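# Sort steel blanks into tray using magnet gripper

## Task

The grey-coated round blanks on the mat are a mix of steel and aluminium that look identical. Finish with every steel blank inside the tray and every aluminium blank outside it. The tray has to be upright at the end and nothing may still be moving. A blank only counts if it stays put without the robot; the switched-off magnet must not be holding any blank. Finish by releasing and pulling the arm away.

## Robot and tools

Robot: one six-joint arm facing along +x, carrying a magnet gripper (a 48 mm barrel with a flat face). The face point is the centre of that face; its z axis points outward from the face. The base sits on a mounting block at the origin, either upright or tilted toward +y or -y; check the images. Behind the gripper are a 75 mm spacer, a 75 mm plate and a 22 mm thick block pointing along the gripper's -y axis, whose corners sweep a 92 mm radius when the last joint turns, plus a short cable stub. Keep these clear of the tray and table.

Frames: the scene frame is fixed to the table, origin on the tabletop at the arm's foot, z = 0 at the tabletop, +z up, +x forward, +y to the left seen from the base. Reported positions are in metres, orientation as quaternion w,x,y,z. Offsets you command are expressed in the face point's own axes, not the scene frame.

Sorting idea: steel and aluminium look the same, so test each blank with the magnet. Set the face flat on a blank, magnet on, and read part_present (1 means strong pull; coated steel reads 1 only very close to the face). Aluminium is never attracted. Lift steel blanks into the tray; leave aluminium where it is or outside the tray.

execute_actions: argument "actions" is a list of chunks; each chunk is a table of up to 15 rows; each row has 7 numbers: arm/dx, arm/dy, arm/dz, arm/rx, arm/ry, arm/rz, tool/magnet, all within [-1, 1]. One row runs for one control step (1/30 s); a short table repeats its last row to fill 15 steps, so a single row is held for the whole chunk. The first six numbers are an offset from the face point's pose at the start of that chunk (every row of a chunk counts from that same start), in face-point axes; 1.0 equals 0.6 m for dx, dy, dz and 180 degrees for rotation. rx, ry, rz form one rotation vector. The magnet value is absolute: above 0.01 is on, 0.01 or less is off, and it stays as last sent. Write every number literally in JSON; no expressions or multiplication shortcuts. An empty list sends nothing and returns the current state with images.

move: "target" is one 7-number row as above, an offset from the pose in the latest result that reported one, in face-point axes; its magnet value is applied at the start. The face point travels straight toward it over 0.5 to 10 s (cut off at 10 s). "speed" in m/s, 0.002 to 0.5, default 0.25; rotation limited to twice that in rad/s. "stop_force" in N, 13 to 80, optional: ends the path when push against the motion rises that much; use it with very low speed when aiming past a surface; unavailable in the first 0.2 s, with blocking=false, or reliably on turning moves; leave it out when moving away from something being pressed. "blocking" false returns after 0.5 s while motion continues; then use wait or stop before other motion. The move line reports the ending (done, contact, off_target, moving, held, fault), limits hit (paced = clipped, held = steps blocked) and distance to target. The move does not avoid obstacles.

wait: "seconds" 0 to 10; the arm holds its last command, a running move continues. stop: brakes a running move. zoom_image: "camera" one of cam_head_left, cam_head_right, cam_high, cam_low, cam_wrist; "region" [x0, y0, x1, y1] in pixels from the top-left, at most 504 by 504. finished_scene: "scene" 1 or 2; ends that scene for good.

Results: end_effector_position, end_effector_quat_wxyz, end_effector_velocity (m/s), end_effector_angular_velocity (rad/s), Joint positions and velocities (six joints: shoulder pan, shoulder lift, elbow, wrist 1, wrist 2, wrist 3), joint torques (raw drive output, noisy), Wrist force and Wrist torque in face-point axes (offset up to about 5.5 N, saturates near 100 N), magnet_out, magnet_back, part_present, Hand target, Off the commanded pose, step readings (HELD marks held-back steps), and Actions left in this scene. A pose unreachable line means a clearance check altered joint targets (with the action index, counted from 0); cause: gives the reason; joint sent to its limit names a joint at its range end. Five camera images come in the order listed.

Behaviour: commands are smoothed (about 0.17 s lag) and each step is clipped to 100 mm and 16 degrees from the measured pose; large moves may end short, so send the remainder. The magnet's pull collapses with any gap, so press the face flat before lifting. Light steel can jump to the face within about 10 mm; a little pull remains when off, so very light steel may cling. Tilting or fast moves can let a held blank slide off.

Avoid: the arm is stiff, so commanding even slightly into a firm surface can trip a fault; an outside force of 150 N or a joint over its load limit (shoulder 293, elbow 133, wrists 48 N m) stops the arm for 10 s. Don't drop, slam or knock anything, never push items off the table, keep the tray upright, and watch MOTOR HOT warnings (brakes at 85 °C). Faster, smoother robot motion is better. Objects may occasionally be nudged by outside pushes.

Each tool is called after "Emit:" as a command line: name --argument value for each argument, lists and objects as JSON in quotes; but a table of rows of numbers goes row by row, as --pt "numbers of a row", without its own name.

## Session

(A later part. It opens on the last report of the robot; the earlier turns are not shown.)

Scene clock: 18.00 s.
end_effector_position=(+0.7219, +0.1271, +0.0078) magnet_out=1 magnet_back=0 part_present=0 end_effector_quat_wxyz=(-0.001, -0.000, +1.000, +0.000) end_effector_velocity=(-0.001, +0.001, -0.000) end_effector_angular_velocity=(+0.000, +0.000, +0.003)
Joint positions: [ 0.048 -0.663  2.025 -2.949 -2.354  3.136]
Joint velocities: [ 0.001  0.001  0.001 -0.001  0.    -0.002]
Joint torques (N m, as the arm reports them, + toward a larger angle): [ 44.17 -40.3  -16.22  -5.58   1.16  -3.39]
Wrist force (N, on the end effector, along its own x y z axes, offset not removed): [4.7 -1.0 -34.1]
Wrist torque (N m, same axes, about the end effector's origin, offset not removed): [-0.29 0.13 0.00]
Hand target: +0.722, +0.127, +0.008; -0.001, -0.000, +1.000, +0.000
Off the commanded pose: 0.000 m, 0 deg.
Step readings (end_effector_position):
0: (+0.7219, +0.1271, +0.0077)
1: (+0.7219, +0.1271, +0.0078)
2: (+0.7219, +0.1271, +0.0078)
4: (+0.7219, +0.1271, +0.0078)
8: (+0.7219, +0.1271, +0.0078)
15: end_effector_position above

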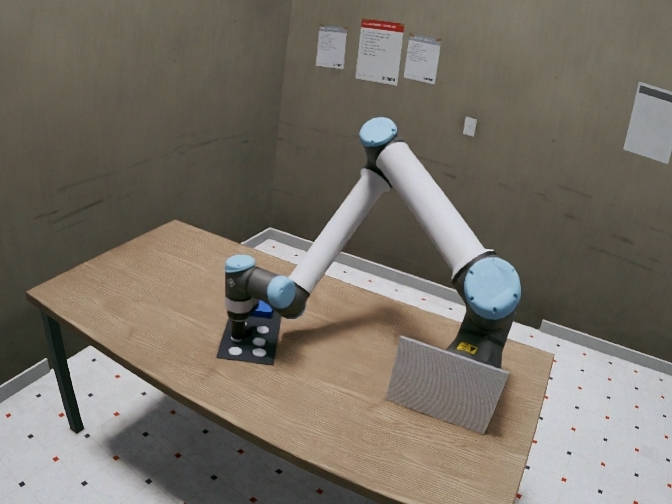

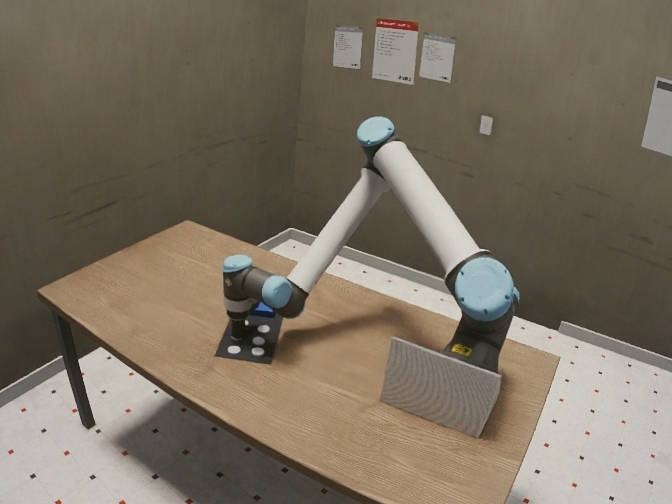

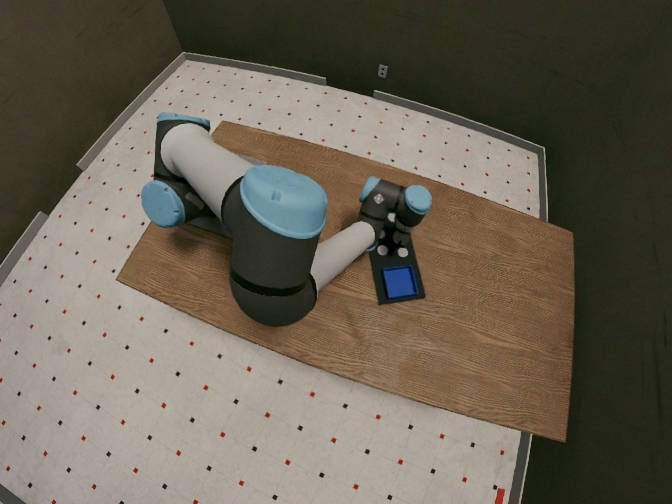

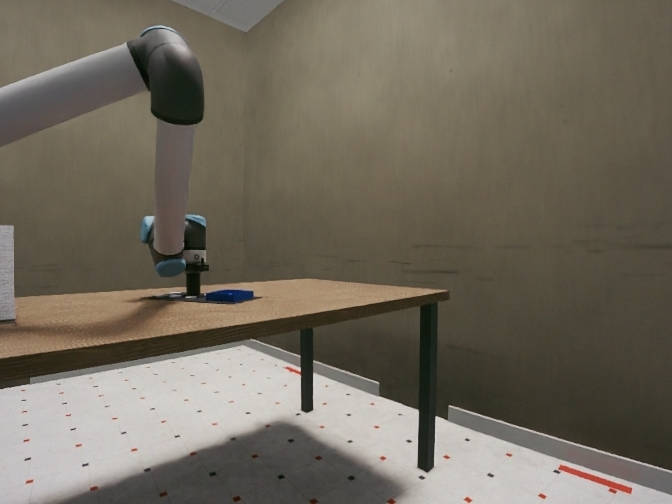

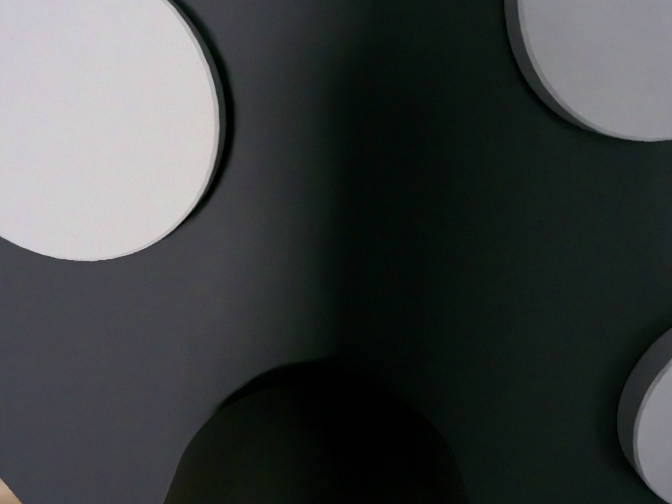

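Emit:
move --target '[0,0.02,-0.035,0,0,0,1]' --speed 0.1

Emit:
move --target '[0.066,0.097,0.031,0,0,0,0]' --speed 0.15

Emit:
execute_actions --actions '[[[0,0,0,0,0,0,1]]]'

Scene clock: 20.87 s.
end_effector_position=(+0.7219, +0.1390, +0.0285) magnet_out=1 magnet_back=0 part_present=0 end_effector_quat_wxyz=(-0.001, -0.000, +1.000, +0.000) end_effector_velocity=(-0.000, +0.002, +0.001) end_effector_angular_velocity=(+0.000, +0.001, +0.001)
Joint positions: [ 0.08  -0.678  2.019 -2.896 -2.354  3.181]
Joint velocities: [ 0.003 -0.    -0.001  0.005  0.     0.004]
Joint torques (N m, as the arm reports them, + toward a larger angle): [ 75.03 -68.96 -17.88   0.38  -1.54   4.2 ]
Wrist force (N, on the end effector, along its own x y z axes, offset not removed): [1.1 -2.1 3.2]
Wrist torque (N m, same axes, about the end effector's origin, offset not removed): [-0.05 -0.38 -0.04]
Hand target: +0.722, +0.139, +0.029; -0.001, -0.000, +1.000, +0.000
Off the commanded pose: 0.000 m, 0 deg.
move: done

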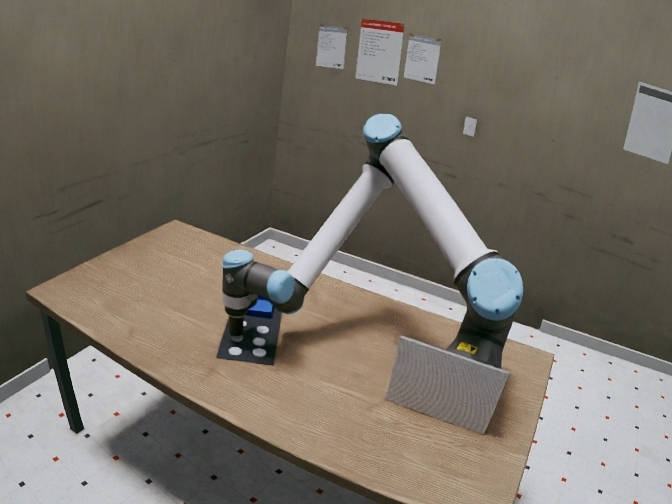

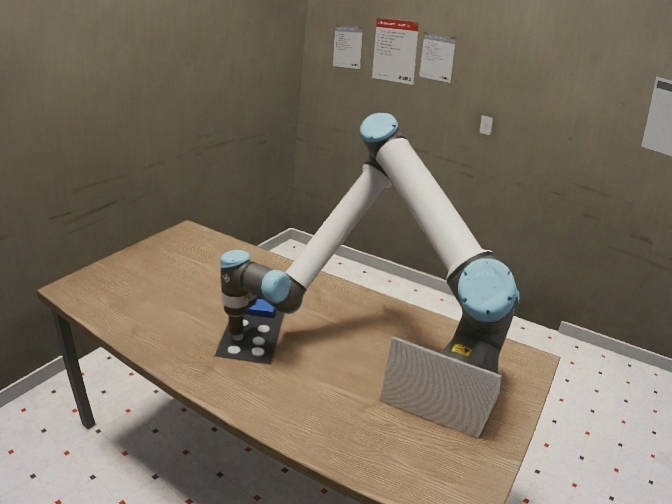

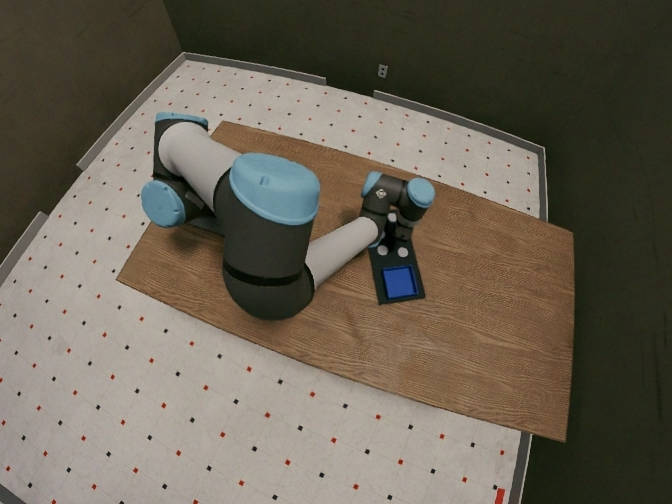

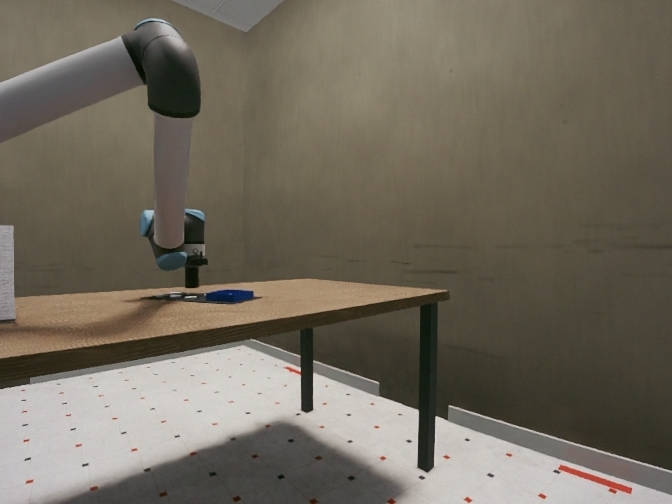

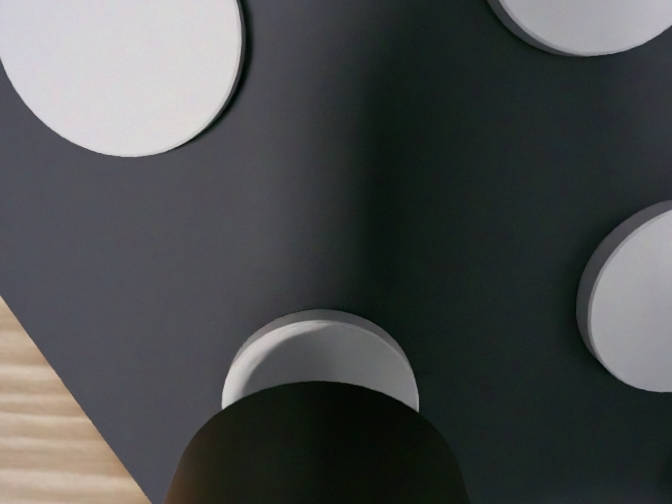

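Scene clock: 21.87 s.
end_effector_position=(+0.6824, +0.1970, +0.0100) magnet_out=0 magnet_back=1 part_present=0 end_effector_quat_wxyz=(-0.001, -0.000, +1.000, +0.000) end_effector_velocity=(-0.001, +0.002, +0.001) end_effector_angular_velocity=(-0.000, -0.002, +0.001)
Joint positions: [ 0.122 -0.599  2.045 -2.959 -2.352  3.24 ]
Joint velocities: [ 0.003  0.001  0.    -0.001 -0.     0.001]
Joint torques (N m, as the arm reports them, + toward a larger angle): [ 74.15 -40.34   1.72  -7.52   1.59   4.26]
Wrist force (N, on the end effector, along its own x y z axes, offset not removed): [0.7 0.8 7.5]
Wrist torque (N m, same axes, about the end effector's origin, offset not removed): [0.17 -0.35 -0.03]
Hand target: +0.682, +0.197, +0.010; -0.001, -0.000, +1.000, +0.000
Off the commanded pose: 0.000 m, 0 deg.
move: done

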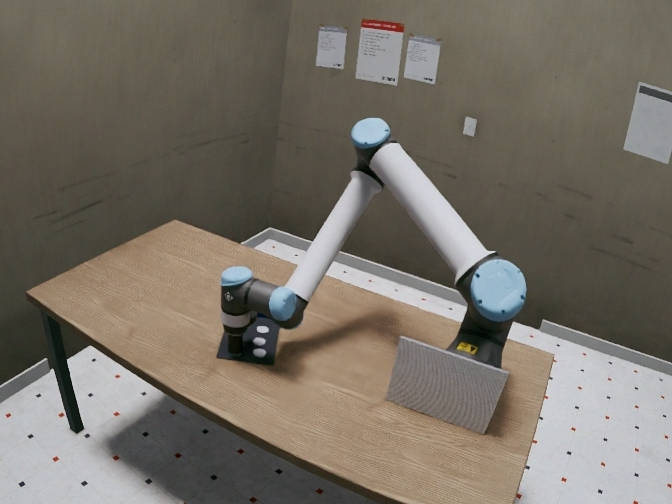

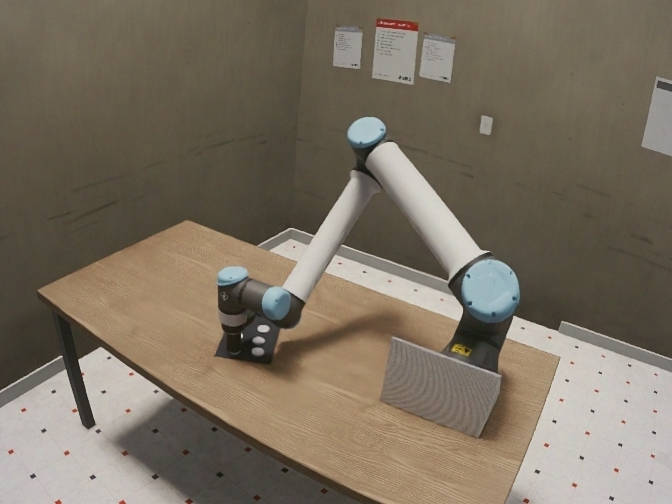

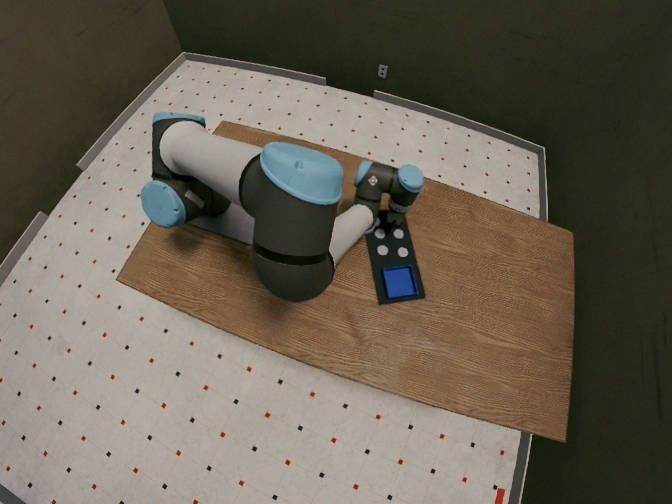

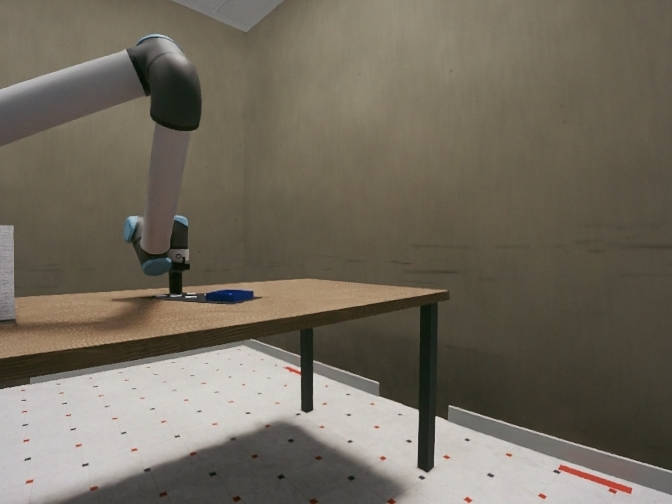

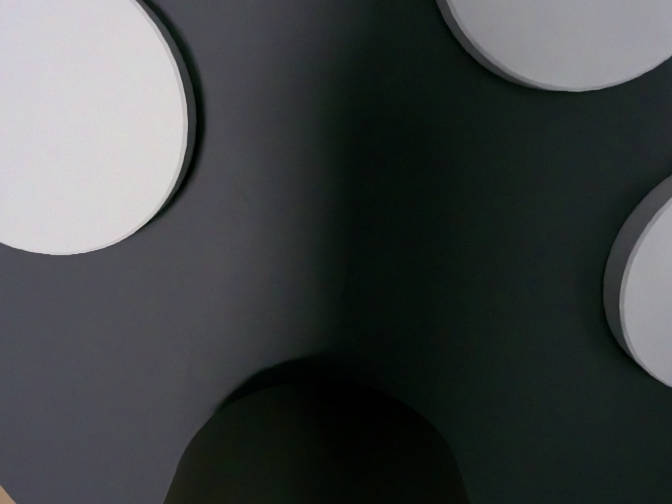

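Scene clock: 22.37 s.
end_effector_position=(+0.6824, +0.1971, +0.0100) magnet_out=1 magnet_back=0 part_present=1 end_effector_quat_wxyz=(-0.001, -0.000, +1.000, +0.000) end_effector_velocity=(+0.000, -0.000, -0.000) end_effector_angular_velocity=(-0.001, -0.000, +0.000)
Joint positions: [ 0.122 -0.599  2.045 -2.959 -2.352  3.24 ]
Joint velocities: [-0.    -0.    -0.    -0.    -0.001 -0.   ]
Joint torques (N m, as the arm reports them, + toward a larger angle): [ 64.64 -54.44   0.18  -5.49   1.59   0.95]
Wrist force (N, on the end effector, along its own x y z axes, offset not removed): [5.0 -0.9 6.2]
Wrist torque (N m, same axes, about the end effector's origin, offset not removed): [-0.05 -0.83 -0.14]
Hand target: +0.682, +0.197, +0.010; -0.001, -0.000, +1.000, +0.000
Off the commanded pose: 0.000 m, 0 deg.
Step readings (end_effector_position):
0: (+0.6824, +0.1970, +0.0100)
1: (+0.6824, +0.1971, +0.0100)
2: (+0.6824, +0.1971, +0.0100)
4: (+0.6824, +0.1971, +0.0100)
8: (+0.6824, +0.1971, +0.0100)
15: end_effector_position above

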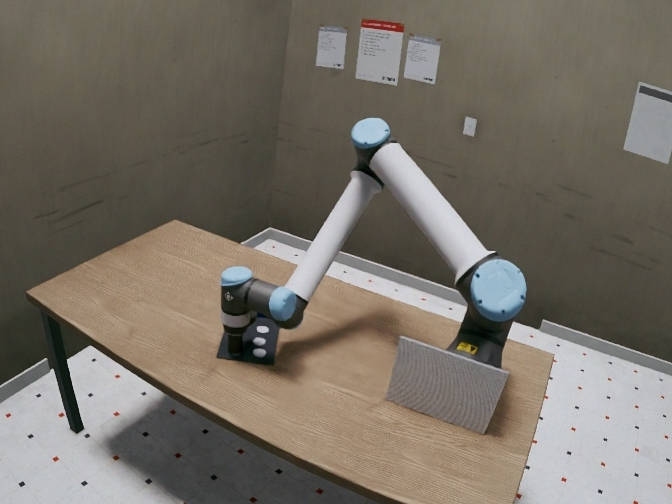

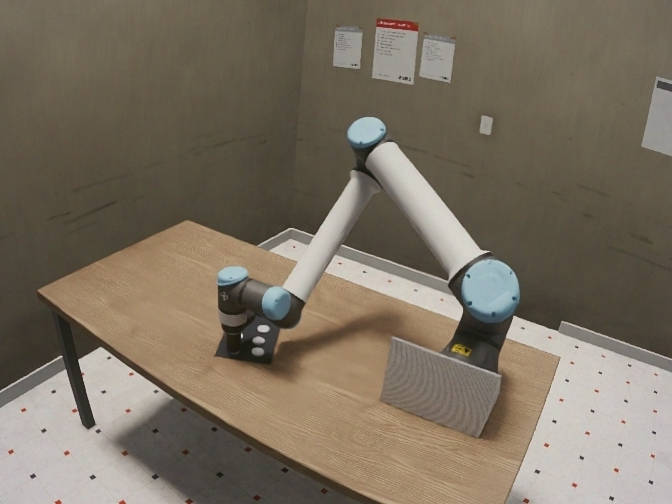

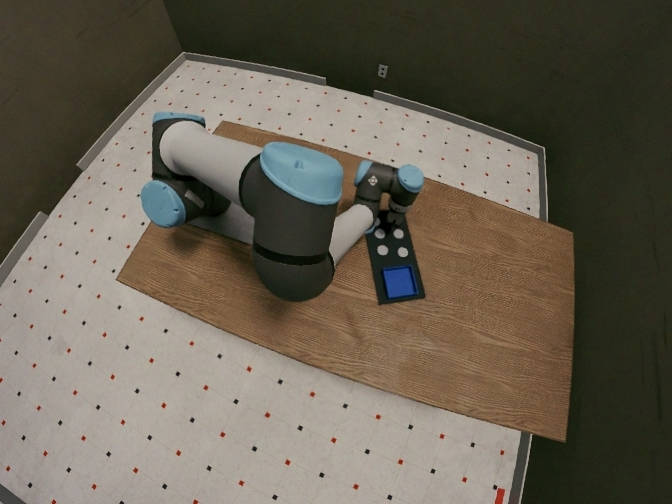

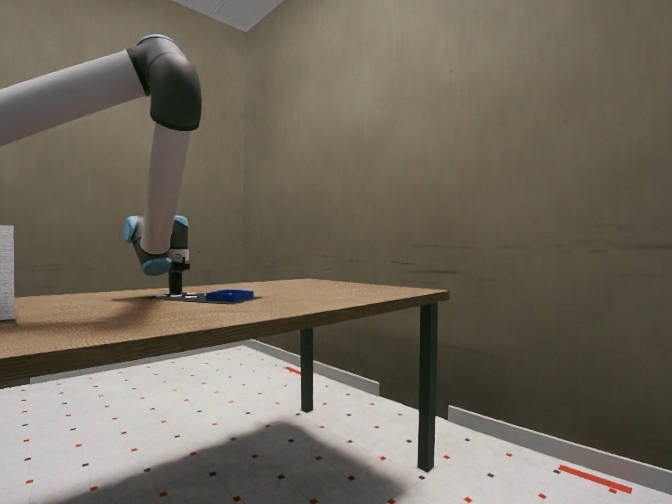

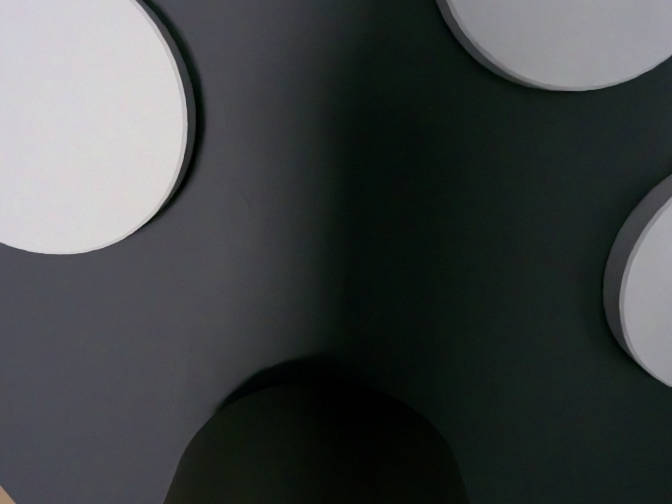

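Steep diagonal to above tray for a view.

Emit:
move --target '[-0.143,-0.43,-0.27,0,0,0,1]'

Scene clock: 24.80 s.
end_effector_position=(+0.7678, -0.0605, +0.1719) magnet_out=1 magnet_back=0 part_present=1 end_effector_quat_wxyz=(-0.001, -0.000, +1.000, +0.000) end_effector_velocity=(+0.001, -0.002, +0.002) end_effector_angular_velocity=(-0.002, -0.001, -0.000)
Joint positions: [ 0.026 -1.043  1.994 -2.559 -2.353  3.104]
Joint velocities: [-0.    -0.003 -0.003  0.004 -0.002 -0.001]
Joint torques (N m, as the arm reports them, + toward a larger angle): [ 40.76 -64.92 -27.78   0.37   1.28  -3.05]
Wrist force (N, on the end effector, along its own x y z axes, offset not removed): [0.4 -3.5 4.1]
Wrist torque (N m, same axes, about the end effector's origin, offset not removed): [-0.30 -0.17 -0.10]
Hand target: +0.768, -0.061, +0.172; -0.001, -0.000, +1.000, +0.000
Off the commanded pose: 0.001 m, 0 deg.
move: done

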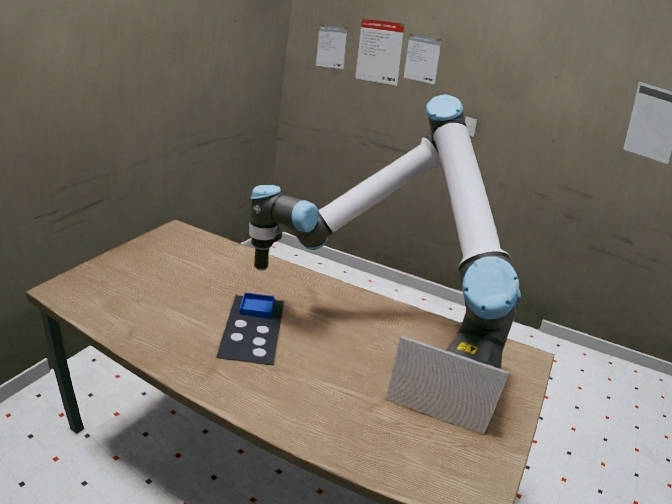

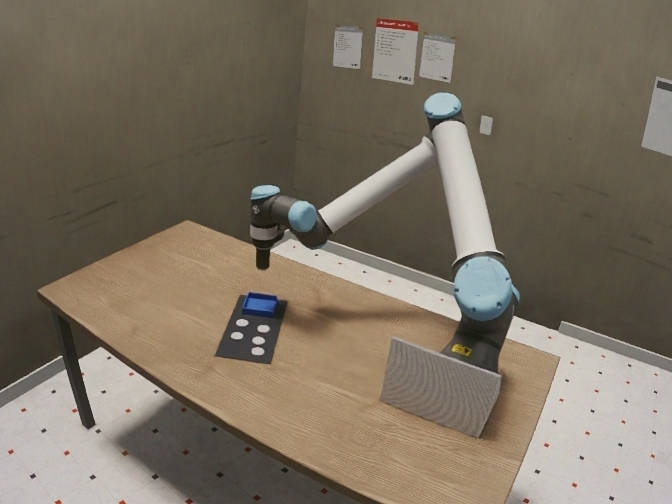

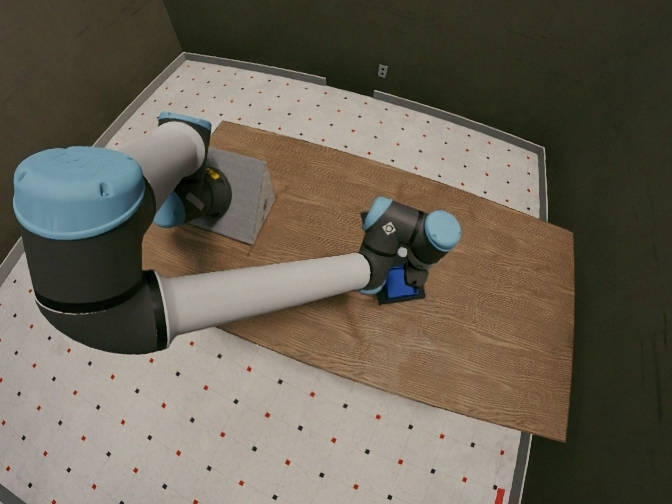

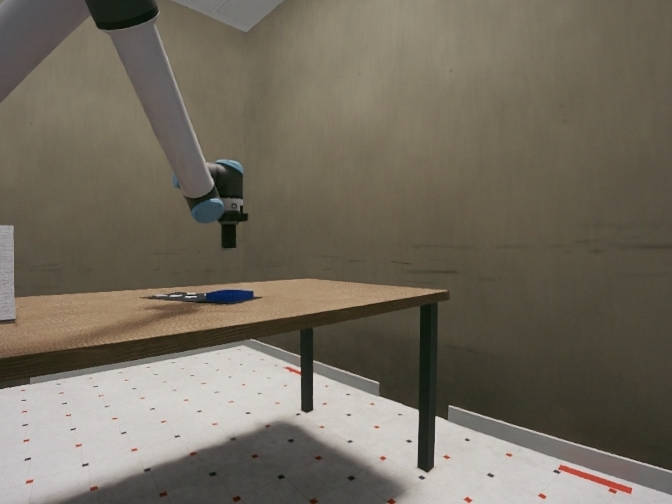

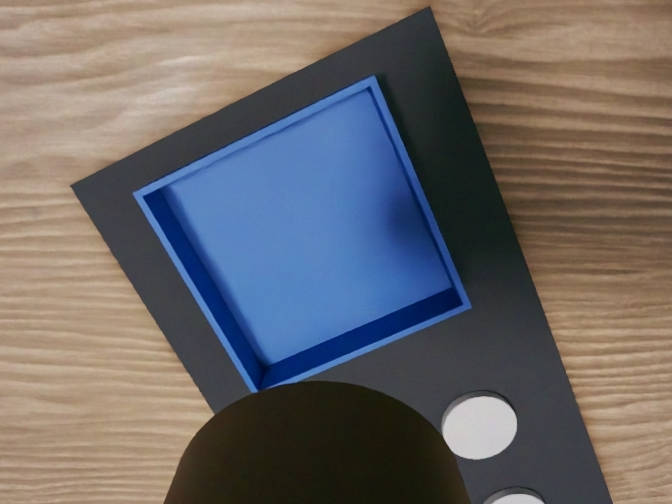

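Emit:
move --target '[-0.044,-0.009,0.261,0,0,0,1]' --speed 0.15

Emit:
execute_actions --actions '[[[0,0,0,0,0,0,0],[0,0,0,0,0,0,0],[0,0,0,0,0,0,0],[0,0,0,0,0,0,0],[0,0,-0.01,0,0,0,0],[0,0,-0.02,0,0,0,0],[0,0,-0.03,0,0,0,0],[0,0,-0.045,0,0,0,0],[0,0,-0.06,0,0,0,0]]]'

Scene clock: 29.63 s.
end_effector_position=(+0.7942, -0.0661, +0.0156) magnet_out=1 magnet_back=0 part_present=1 end_effector_quat_wxyz=(-0.001, -0.000, +1.000, +0.000) end_effector_velocity=(+0.000, +0.000, -0.002) end_effector_angular_velocity=(+0.001, +0.000, -0.000)
Joint positions: [-0.119 -0.84   1.963 -2.873 -2.337  2.903]
Joint velocities: [-0.002  0.003 -0.    -0.004  0.002 -0.002]
Joint torques (N m, as the arm reports them, + toward a larger angle): [ 46.97 -44.91 -19.2   -7.53   2.02  -3.1 ]
Wrist force (N, on the end effector, along its own x y z axes, offset not removed): [0.0 0.8 2.1]
Wrist torque (N m, same axes, about the end effector's origin, offset not removed): [0.20 -0.27 -0.13]
Hand target: +0.794, -0.066, +0.015; -0.001, -0.000, +1.000, +0.000
Off the commanded pose: 0.001 m, 0 deg.
move: done

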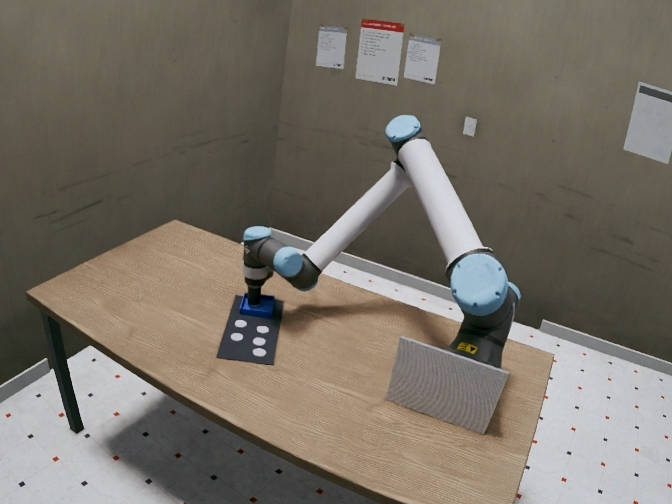

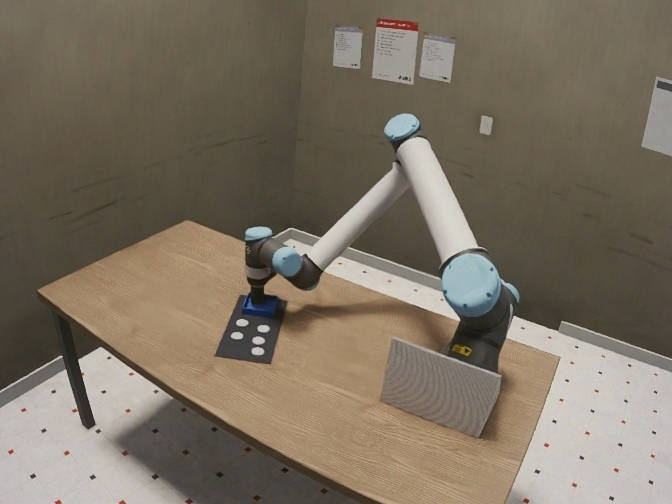

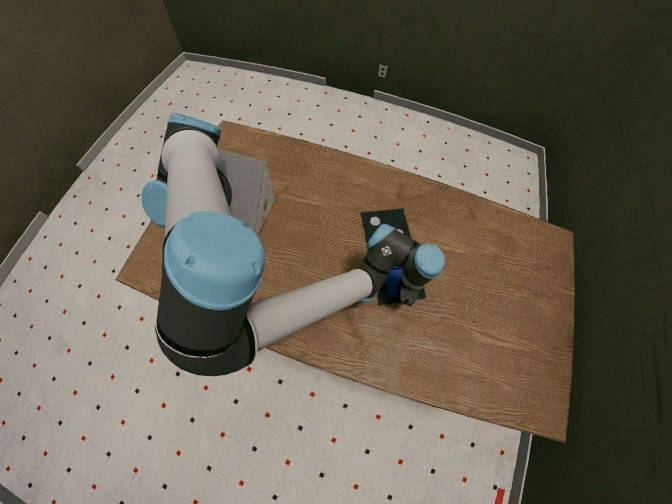

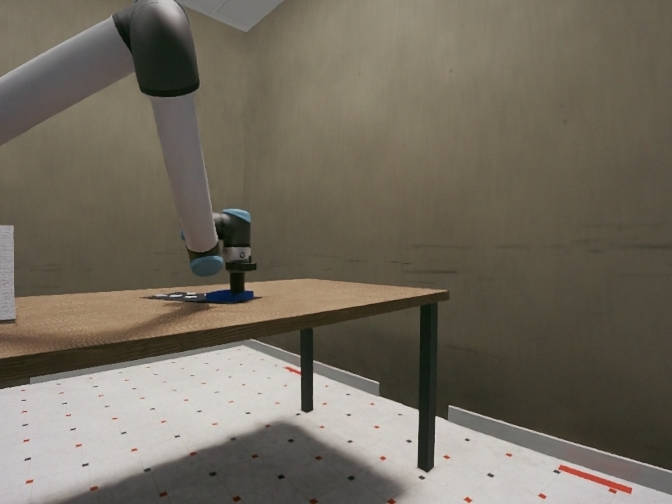

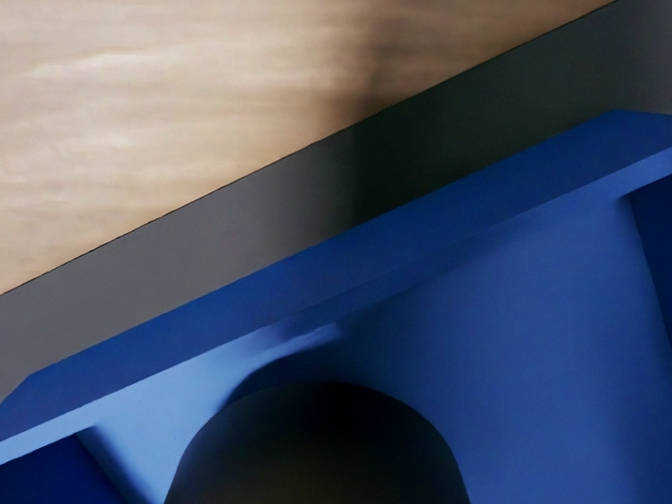

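Scene clock: 30.13 s.
end_effector_position=(+0.7942, -0.0660, +0.0475) magnet_out=0 magnet_back=1 part_present=0 end_effector_quat_wxyz=(-0.000, -0.000, +1.000, +0.000) end_effector_velocity=(-0.001, +0.001, +0.043) end_effector_angular_velocity=(+0.002, +0.006, +0.002)
Joint positions: [-0.09  -0.88   1.966 -2.81  -2.342  2.941]
Joint velocities: [ 0.039 -0.054  0.     0.1   -0.006  0.058]
Joint torques (N m, as the arm reports them, + toward a larger angle): [ 73.66 -68.22  -3.01  -0.7   -2.39   2.33]
Wrist force (N, on the end effector, along its own x y z axes, offset not removed): [0.8 0.5 3.0]
Wrist torque (N m, same axes, about the end effector's origin, offset not removed): [0.10 -0.32 -0.10]
Hand target: +0.794, -0.066, +0.052; -0.001, -0.000, +1.000, +0.000
Off the commanded pose: 0.004 m, 0 deg.
Step readings (end_effector_position):
0: (+0.7942, -0.0661, +0.0156)
1: (+0.7942, -0.0661, +0.0155)
2: (+0.7942, -0.0661, +0.0155)
4: (+0.7942, -0.0661, +0.0155)
8: (+0.7943, -0.0661, +0.0209)
15: end_effector_position above

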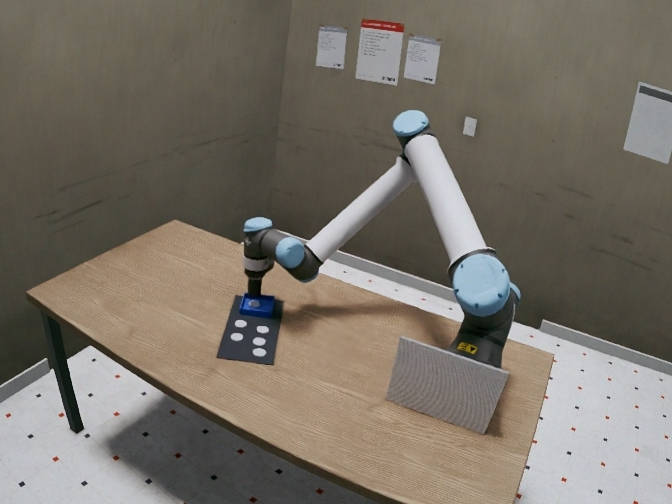

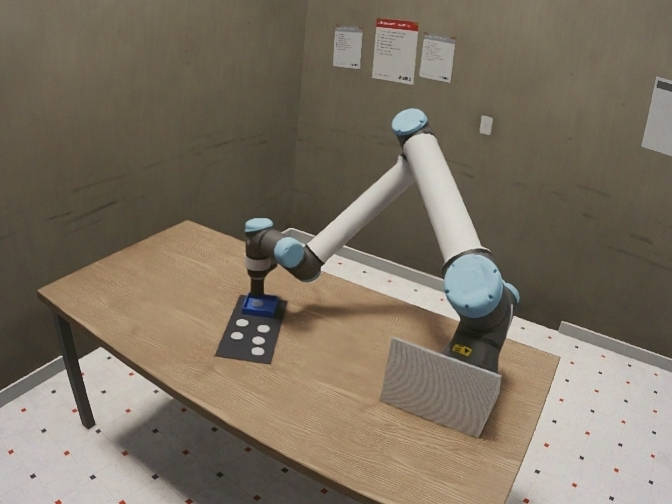

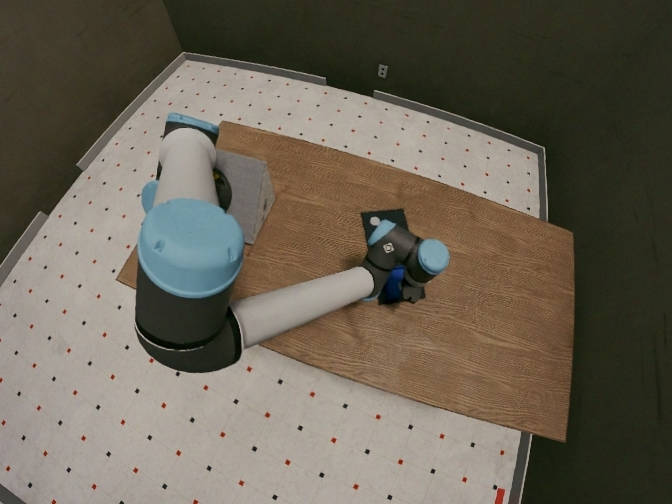

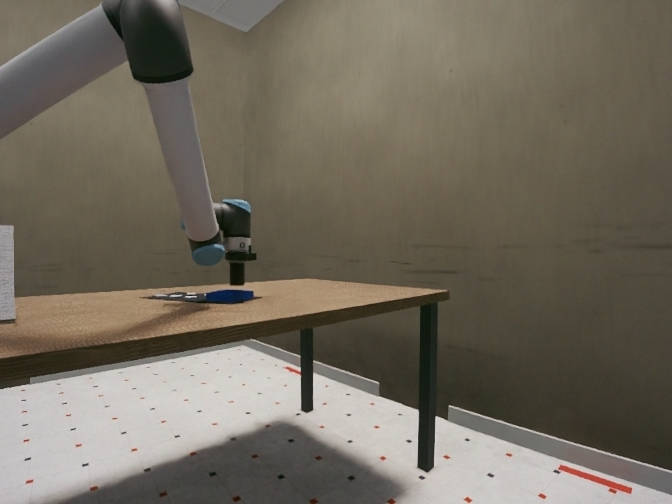

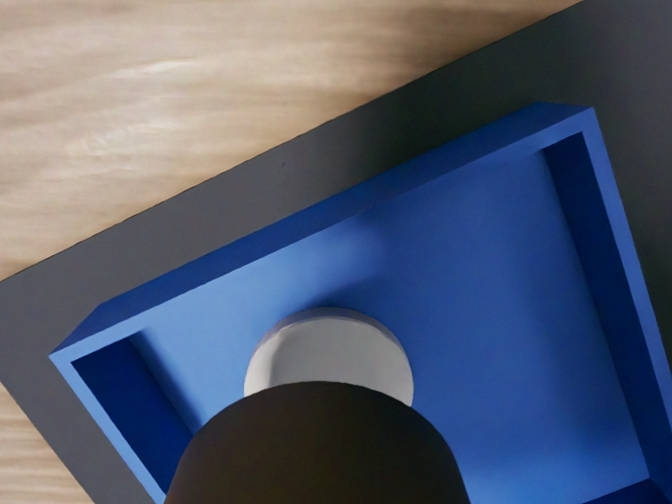

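Emit:
move --target '[0.062,0.215,0.015,0,0,0,0]'

Emit:
execute_actions --actions '[[[0,0,0.01,0,0,0,0],[0,0,0.02,0,0,0,0],[0,0,0.03,0,0,0,0],[0,0,0.04,0,0,0,0],[0,0,0.048,0,0,0,0]],[[0,0,0,0,0,0,1]]]'

Scene clock: 32.50 s.
end_effector_position=(+0.7571, +0.0627, +0.0384) magnet_out=0 magnet_back=1 part_present=0 end_effector_quat_wxyz=(-0.000, -0.000, +1.000, +0.000) end_effector_velocity=(+0.001, +0.001, +0.001) end_effector_angular_velocity=(-0.001, -0.002, -0.001)
Joint positions: [ 0.016 -0.759  1.998 -2.858 -2.353  3.09 ]
Joint velocities: [ 0.002  0.001 -0.001 -0.    -0.001  0.002]
Joint torques (N m, as the arm reports them, + toward a larger angle): [ 76.48 -42.74 -19.49  -7.19  -1.83   4.75]
Wrist force (N, on the end effector, along its own x y z axes, offset not removed): [1.1 0.1 3.5]
Wrist torque (N m, same axes, about the end effector's origin, offset not removed): [0.14 -0.27 -0.23]
Hand target: +0.757, +0.063, +0.038; -0.000, -0.000, +1.000, +0.000
Off the commanded pose: 0.000 m, 0 deg.
move: done

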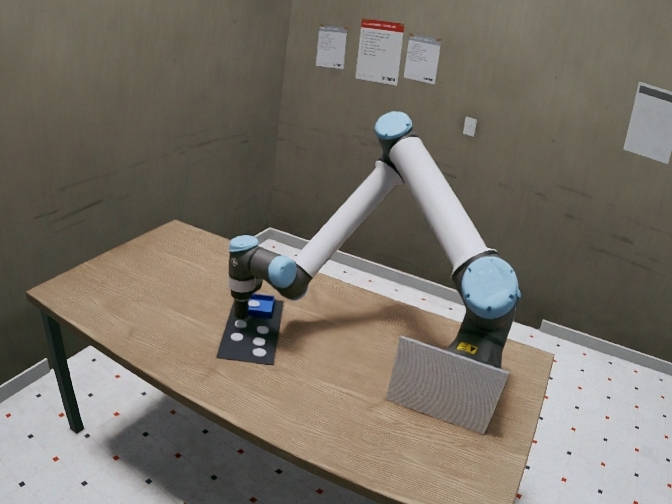

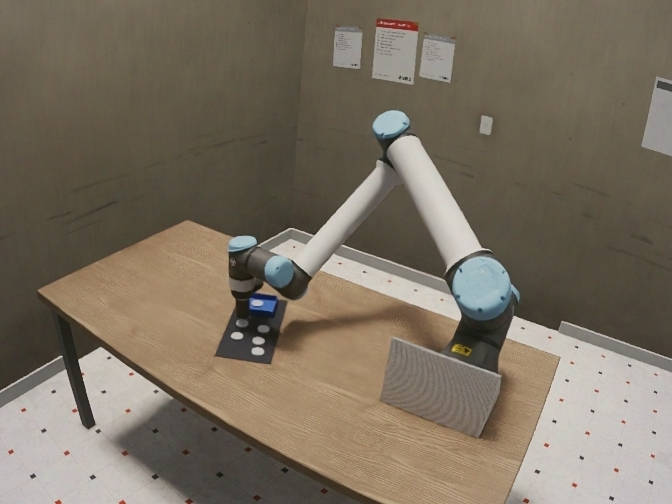

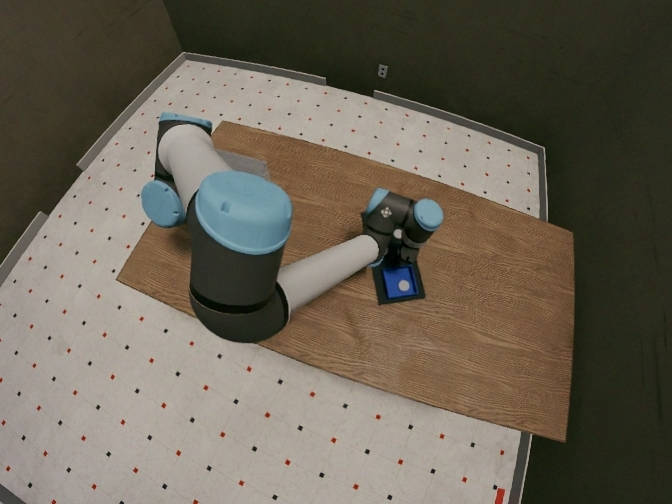

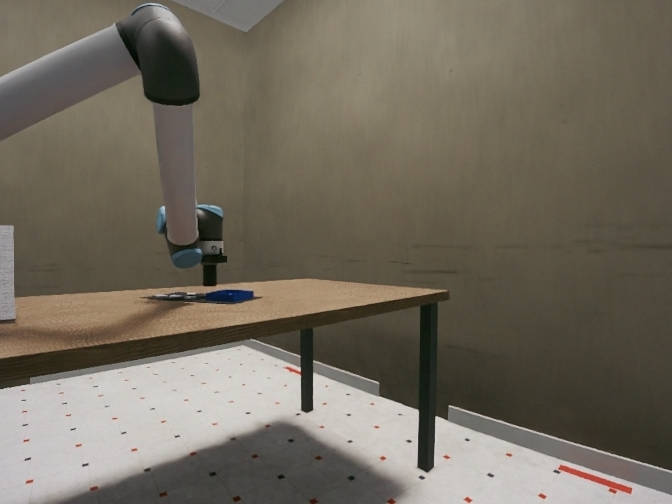

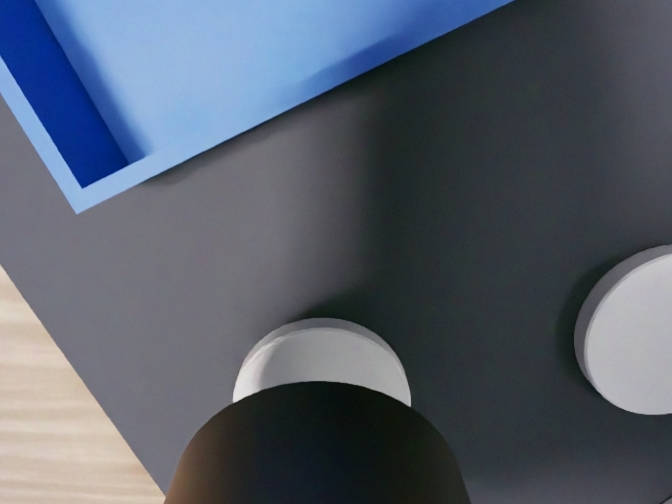

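Scene clock: 33.50 s.
end_effector_position=(+0.7571, +0.0627, +0.0102) magnet_out=1 magnet_back=0 part_present=1 end_effector_quat_wxyz=(-0.000, -0.000, +1.000, +0.000) end_effector_velocity=(+0.000, +0.000, +0.001) end_effector_angular_velocity=(+0.001, -0.001, -0.001)
Joint positions: [-0.01  -0.721  1.995 -2.918 -2.351  3.053]
Joint velocities: [ 0.001 -0.001  0.     0.     0.001  0.001]
Joint torques (N m, as the arm reports them, + toward a larger angle): [ 77.42 -74.49  -6.1    0.26   0.19   3.66]
Wrist force (N, on the end effector, along its own x y z axes, offset not removed): [-2.0 -2.9 4.2]
Wrist torque (N m, same axes, about the end effector's origin, offset not removed): [-0.18 -0.04 -0.14]
Hand target: +0.757, +0.063, +0.010; -0.000, -0.000, +1.000, +0.000
Off the commanded pose: 0.000 m, 0 deg.
Step readings (end_effector_position; steps 1 to 15: 1st action; 16 to 30: 2nd action):
0: (+0.7571, +0.0627, +0.0384)
1: (+0.7571, +0.0628, +0.0384)
2: (+0.7572, +0.0628, +0.0379)
4: (+0.7571, +0.0628, +0.0331)
8: (+0.7568, +0.0627, +0.0177)
15: (+0.7571, +0.0627, +0.0103)
16: (+0.7571, +0.0627, +0.0101)
17: (+0.7571, +0.0627, +0.0101)
19: (+0.7571, +0.0627, +0.0101)
23: (+0.7571, +0.0627, +0.0101)
30: end_effector_position above

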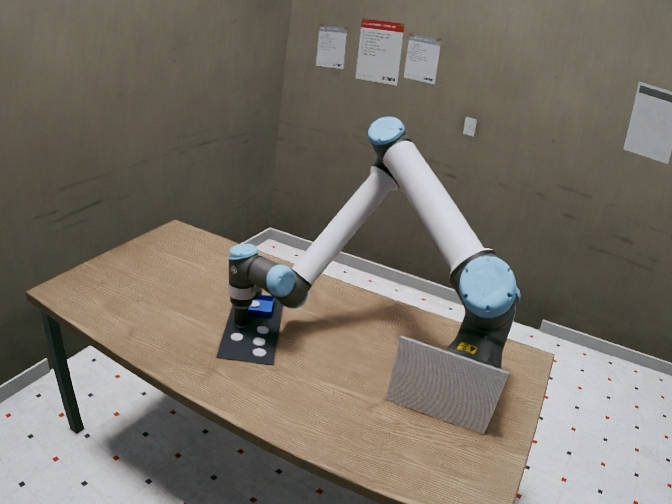

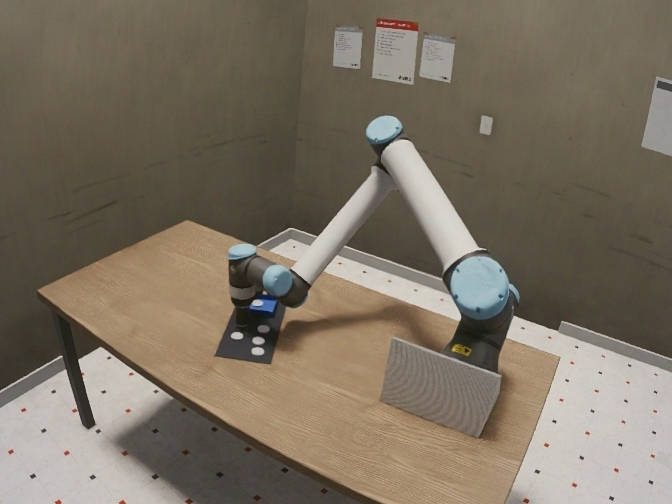

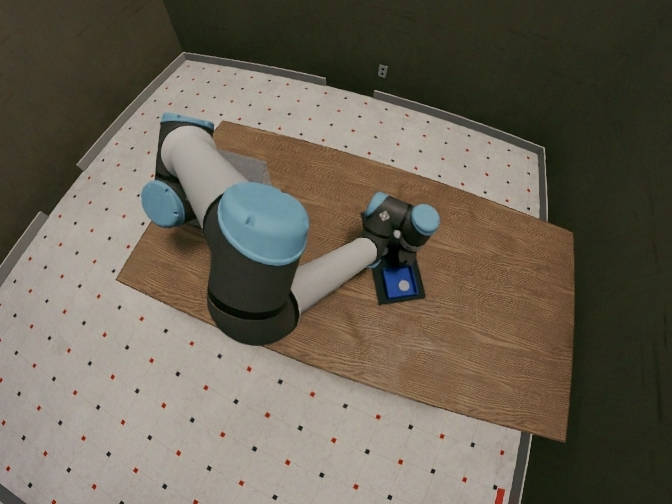

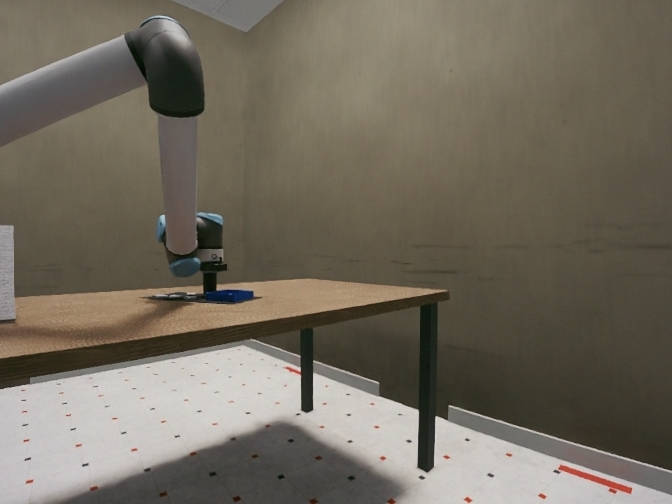

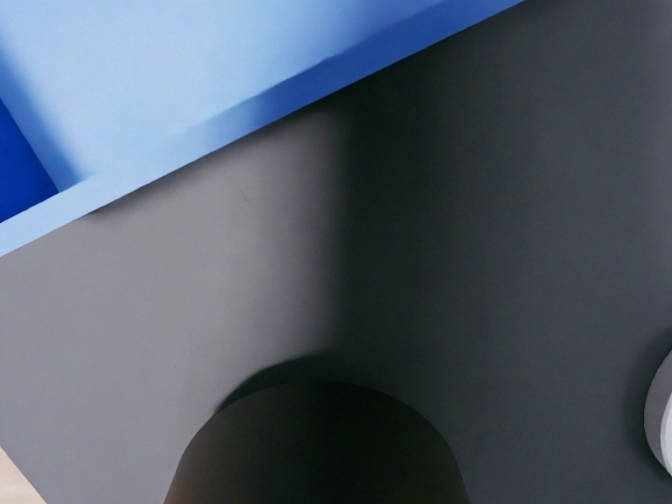

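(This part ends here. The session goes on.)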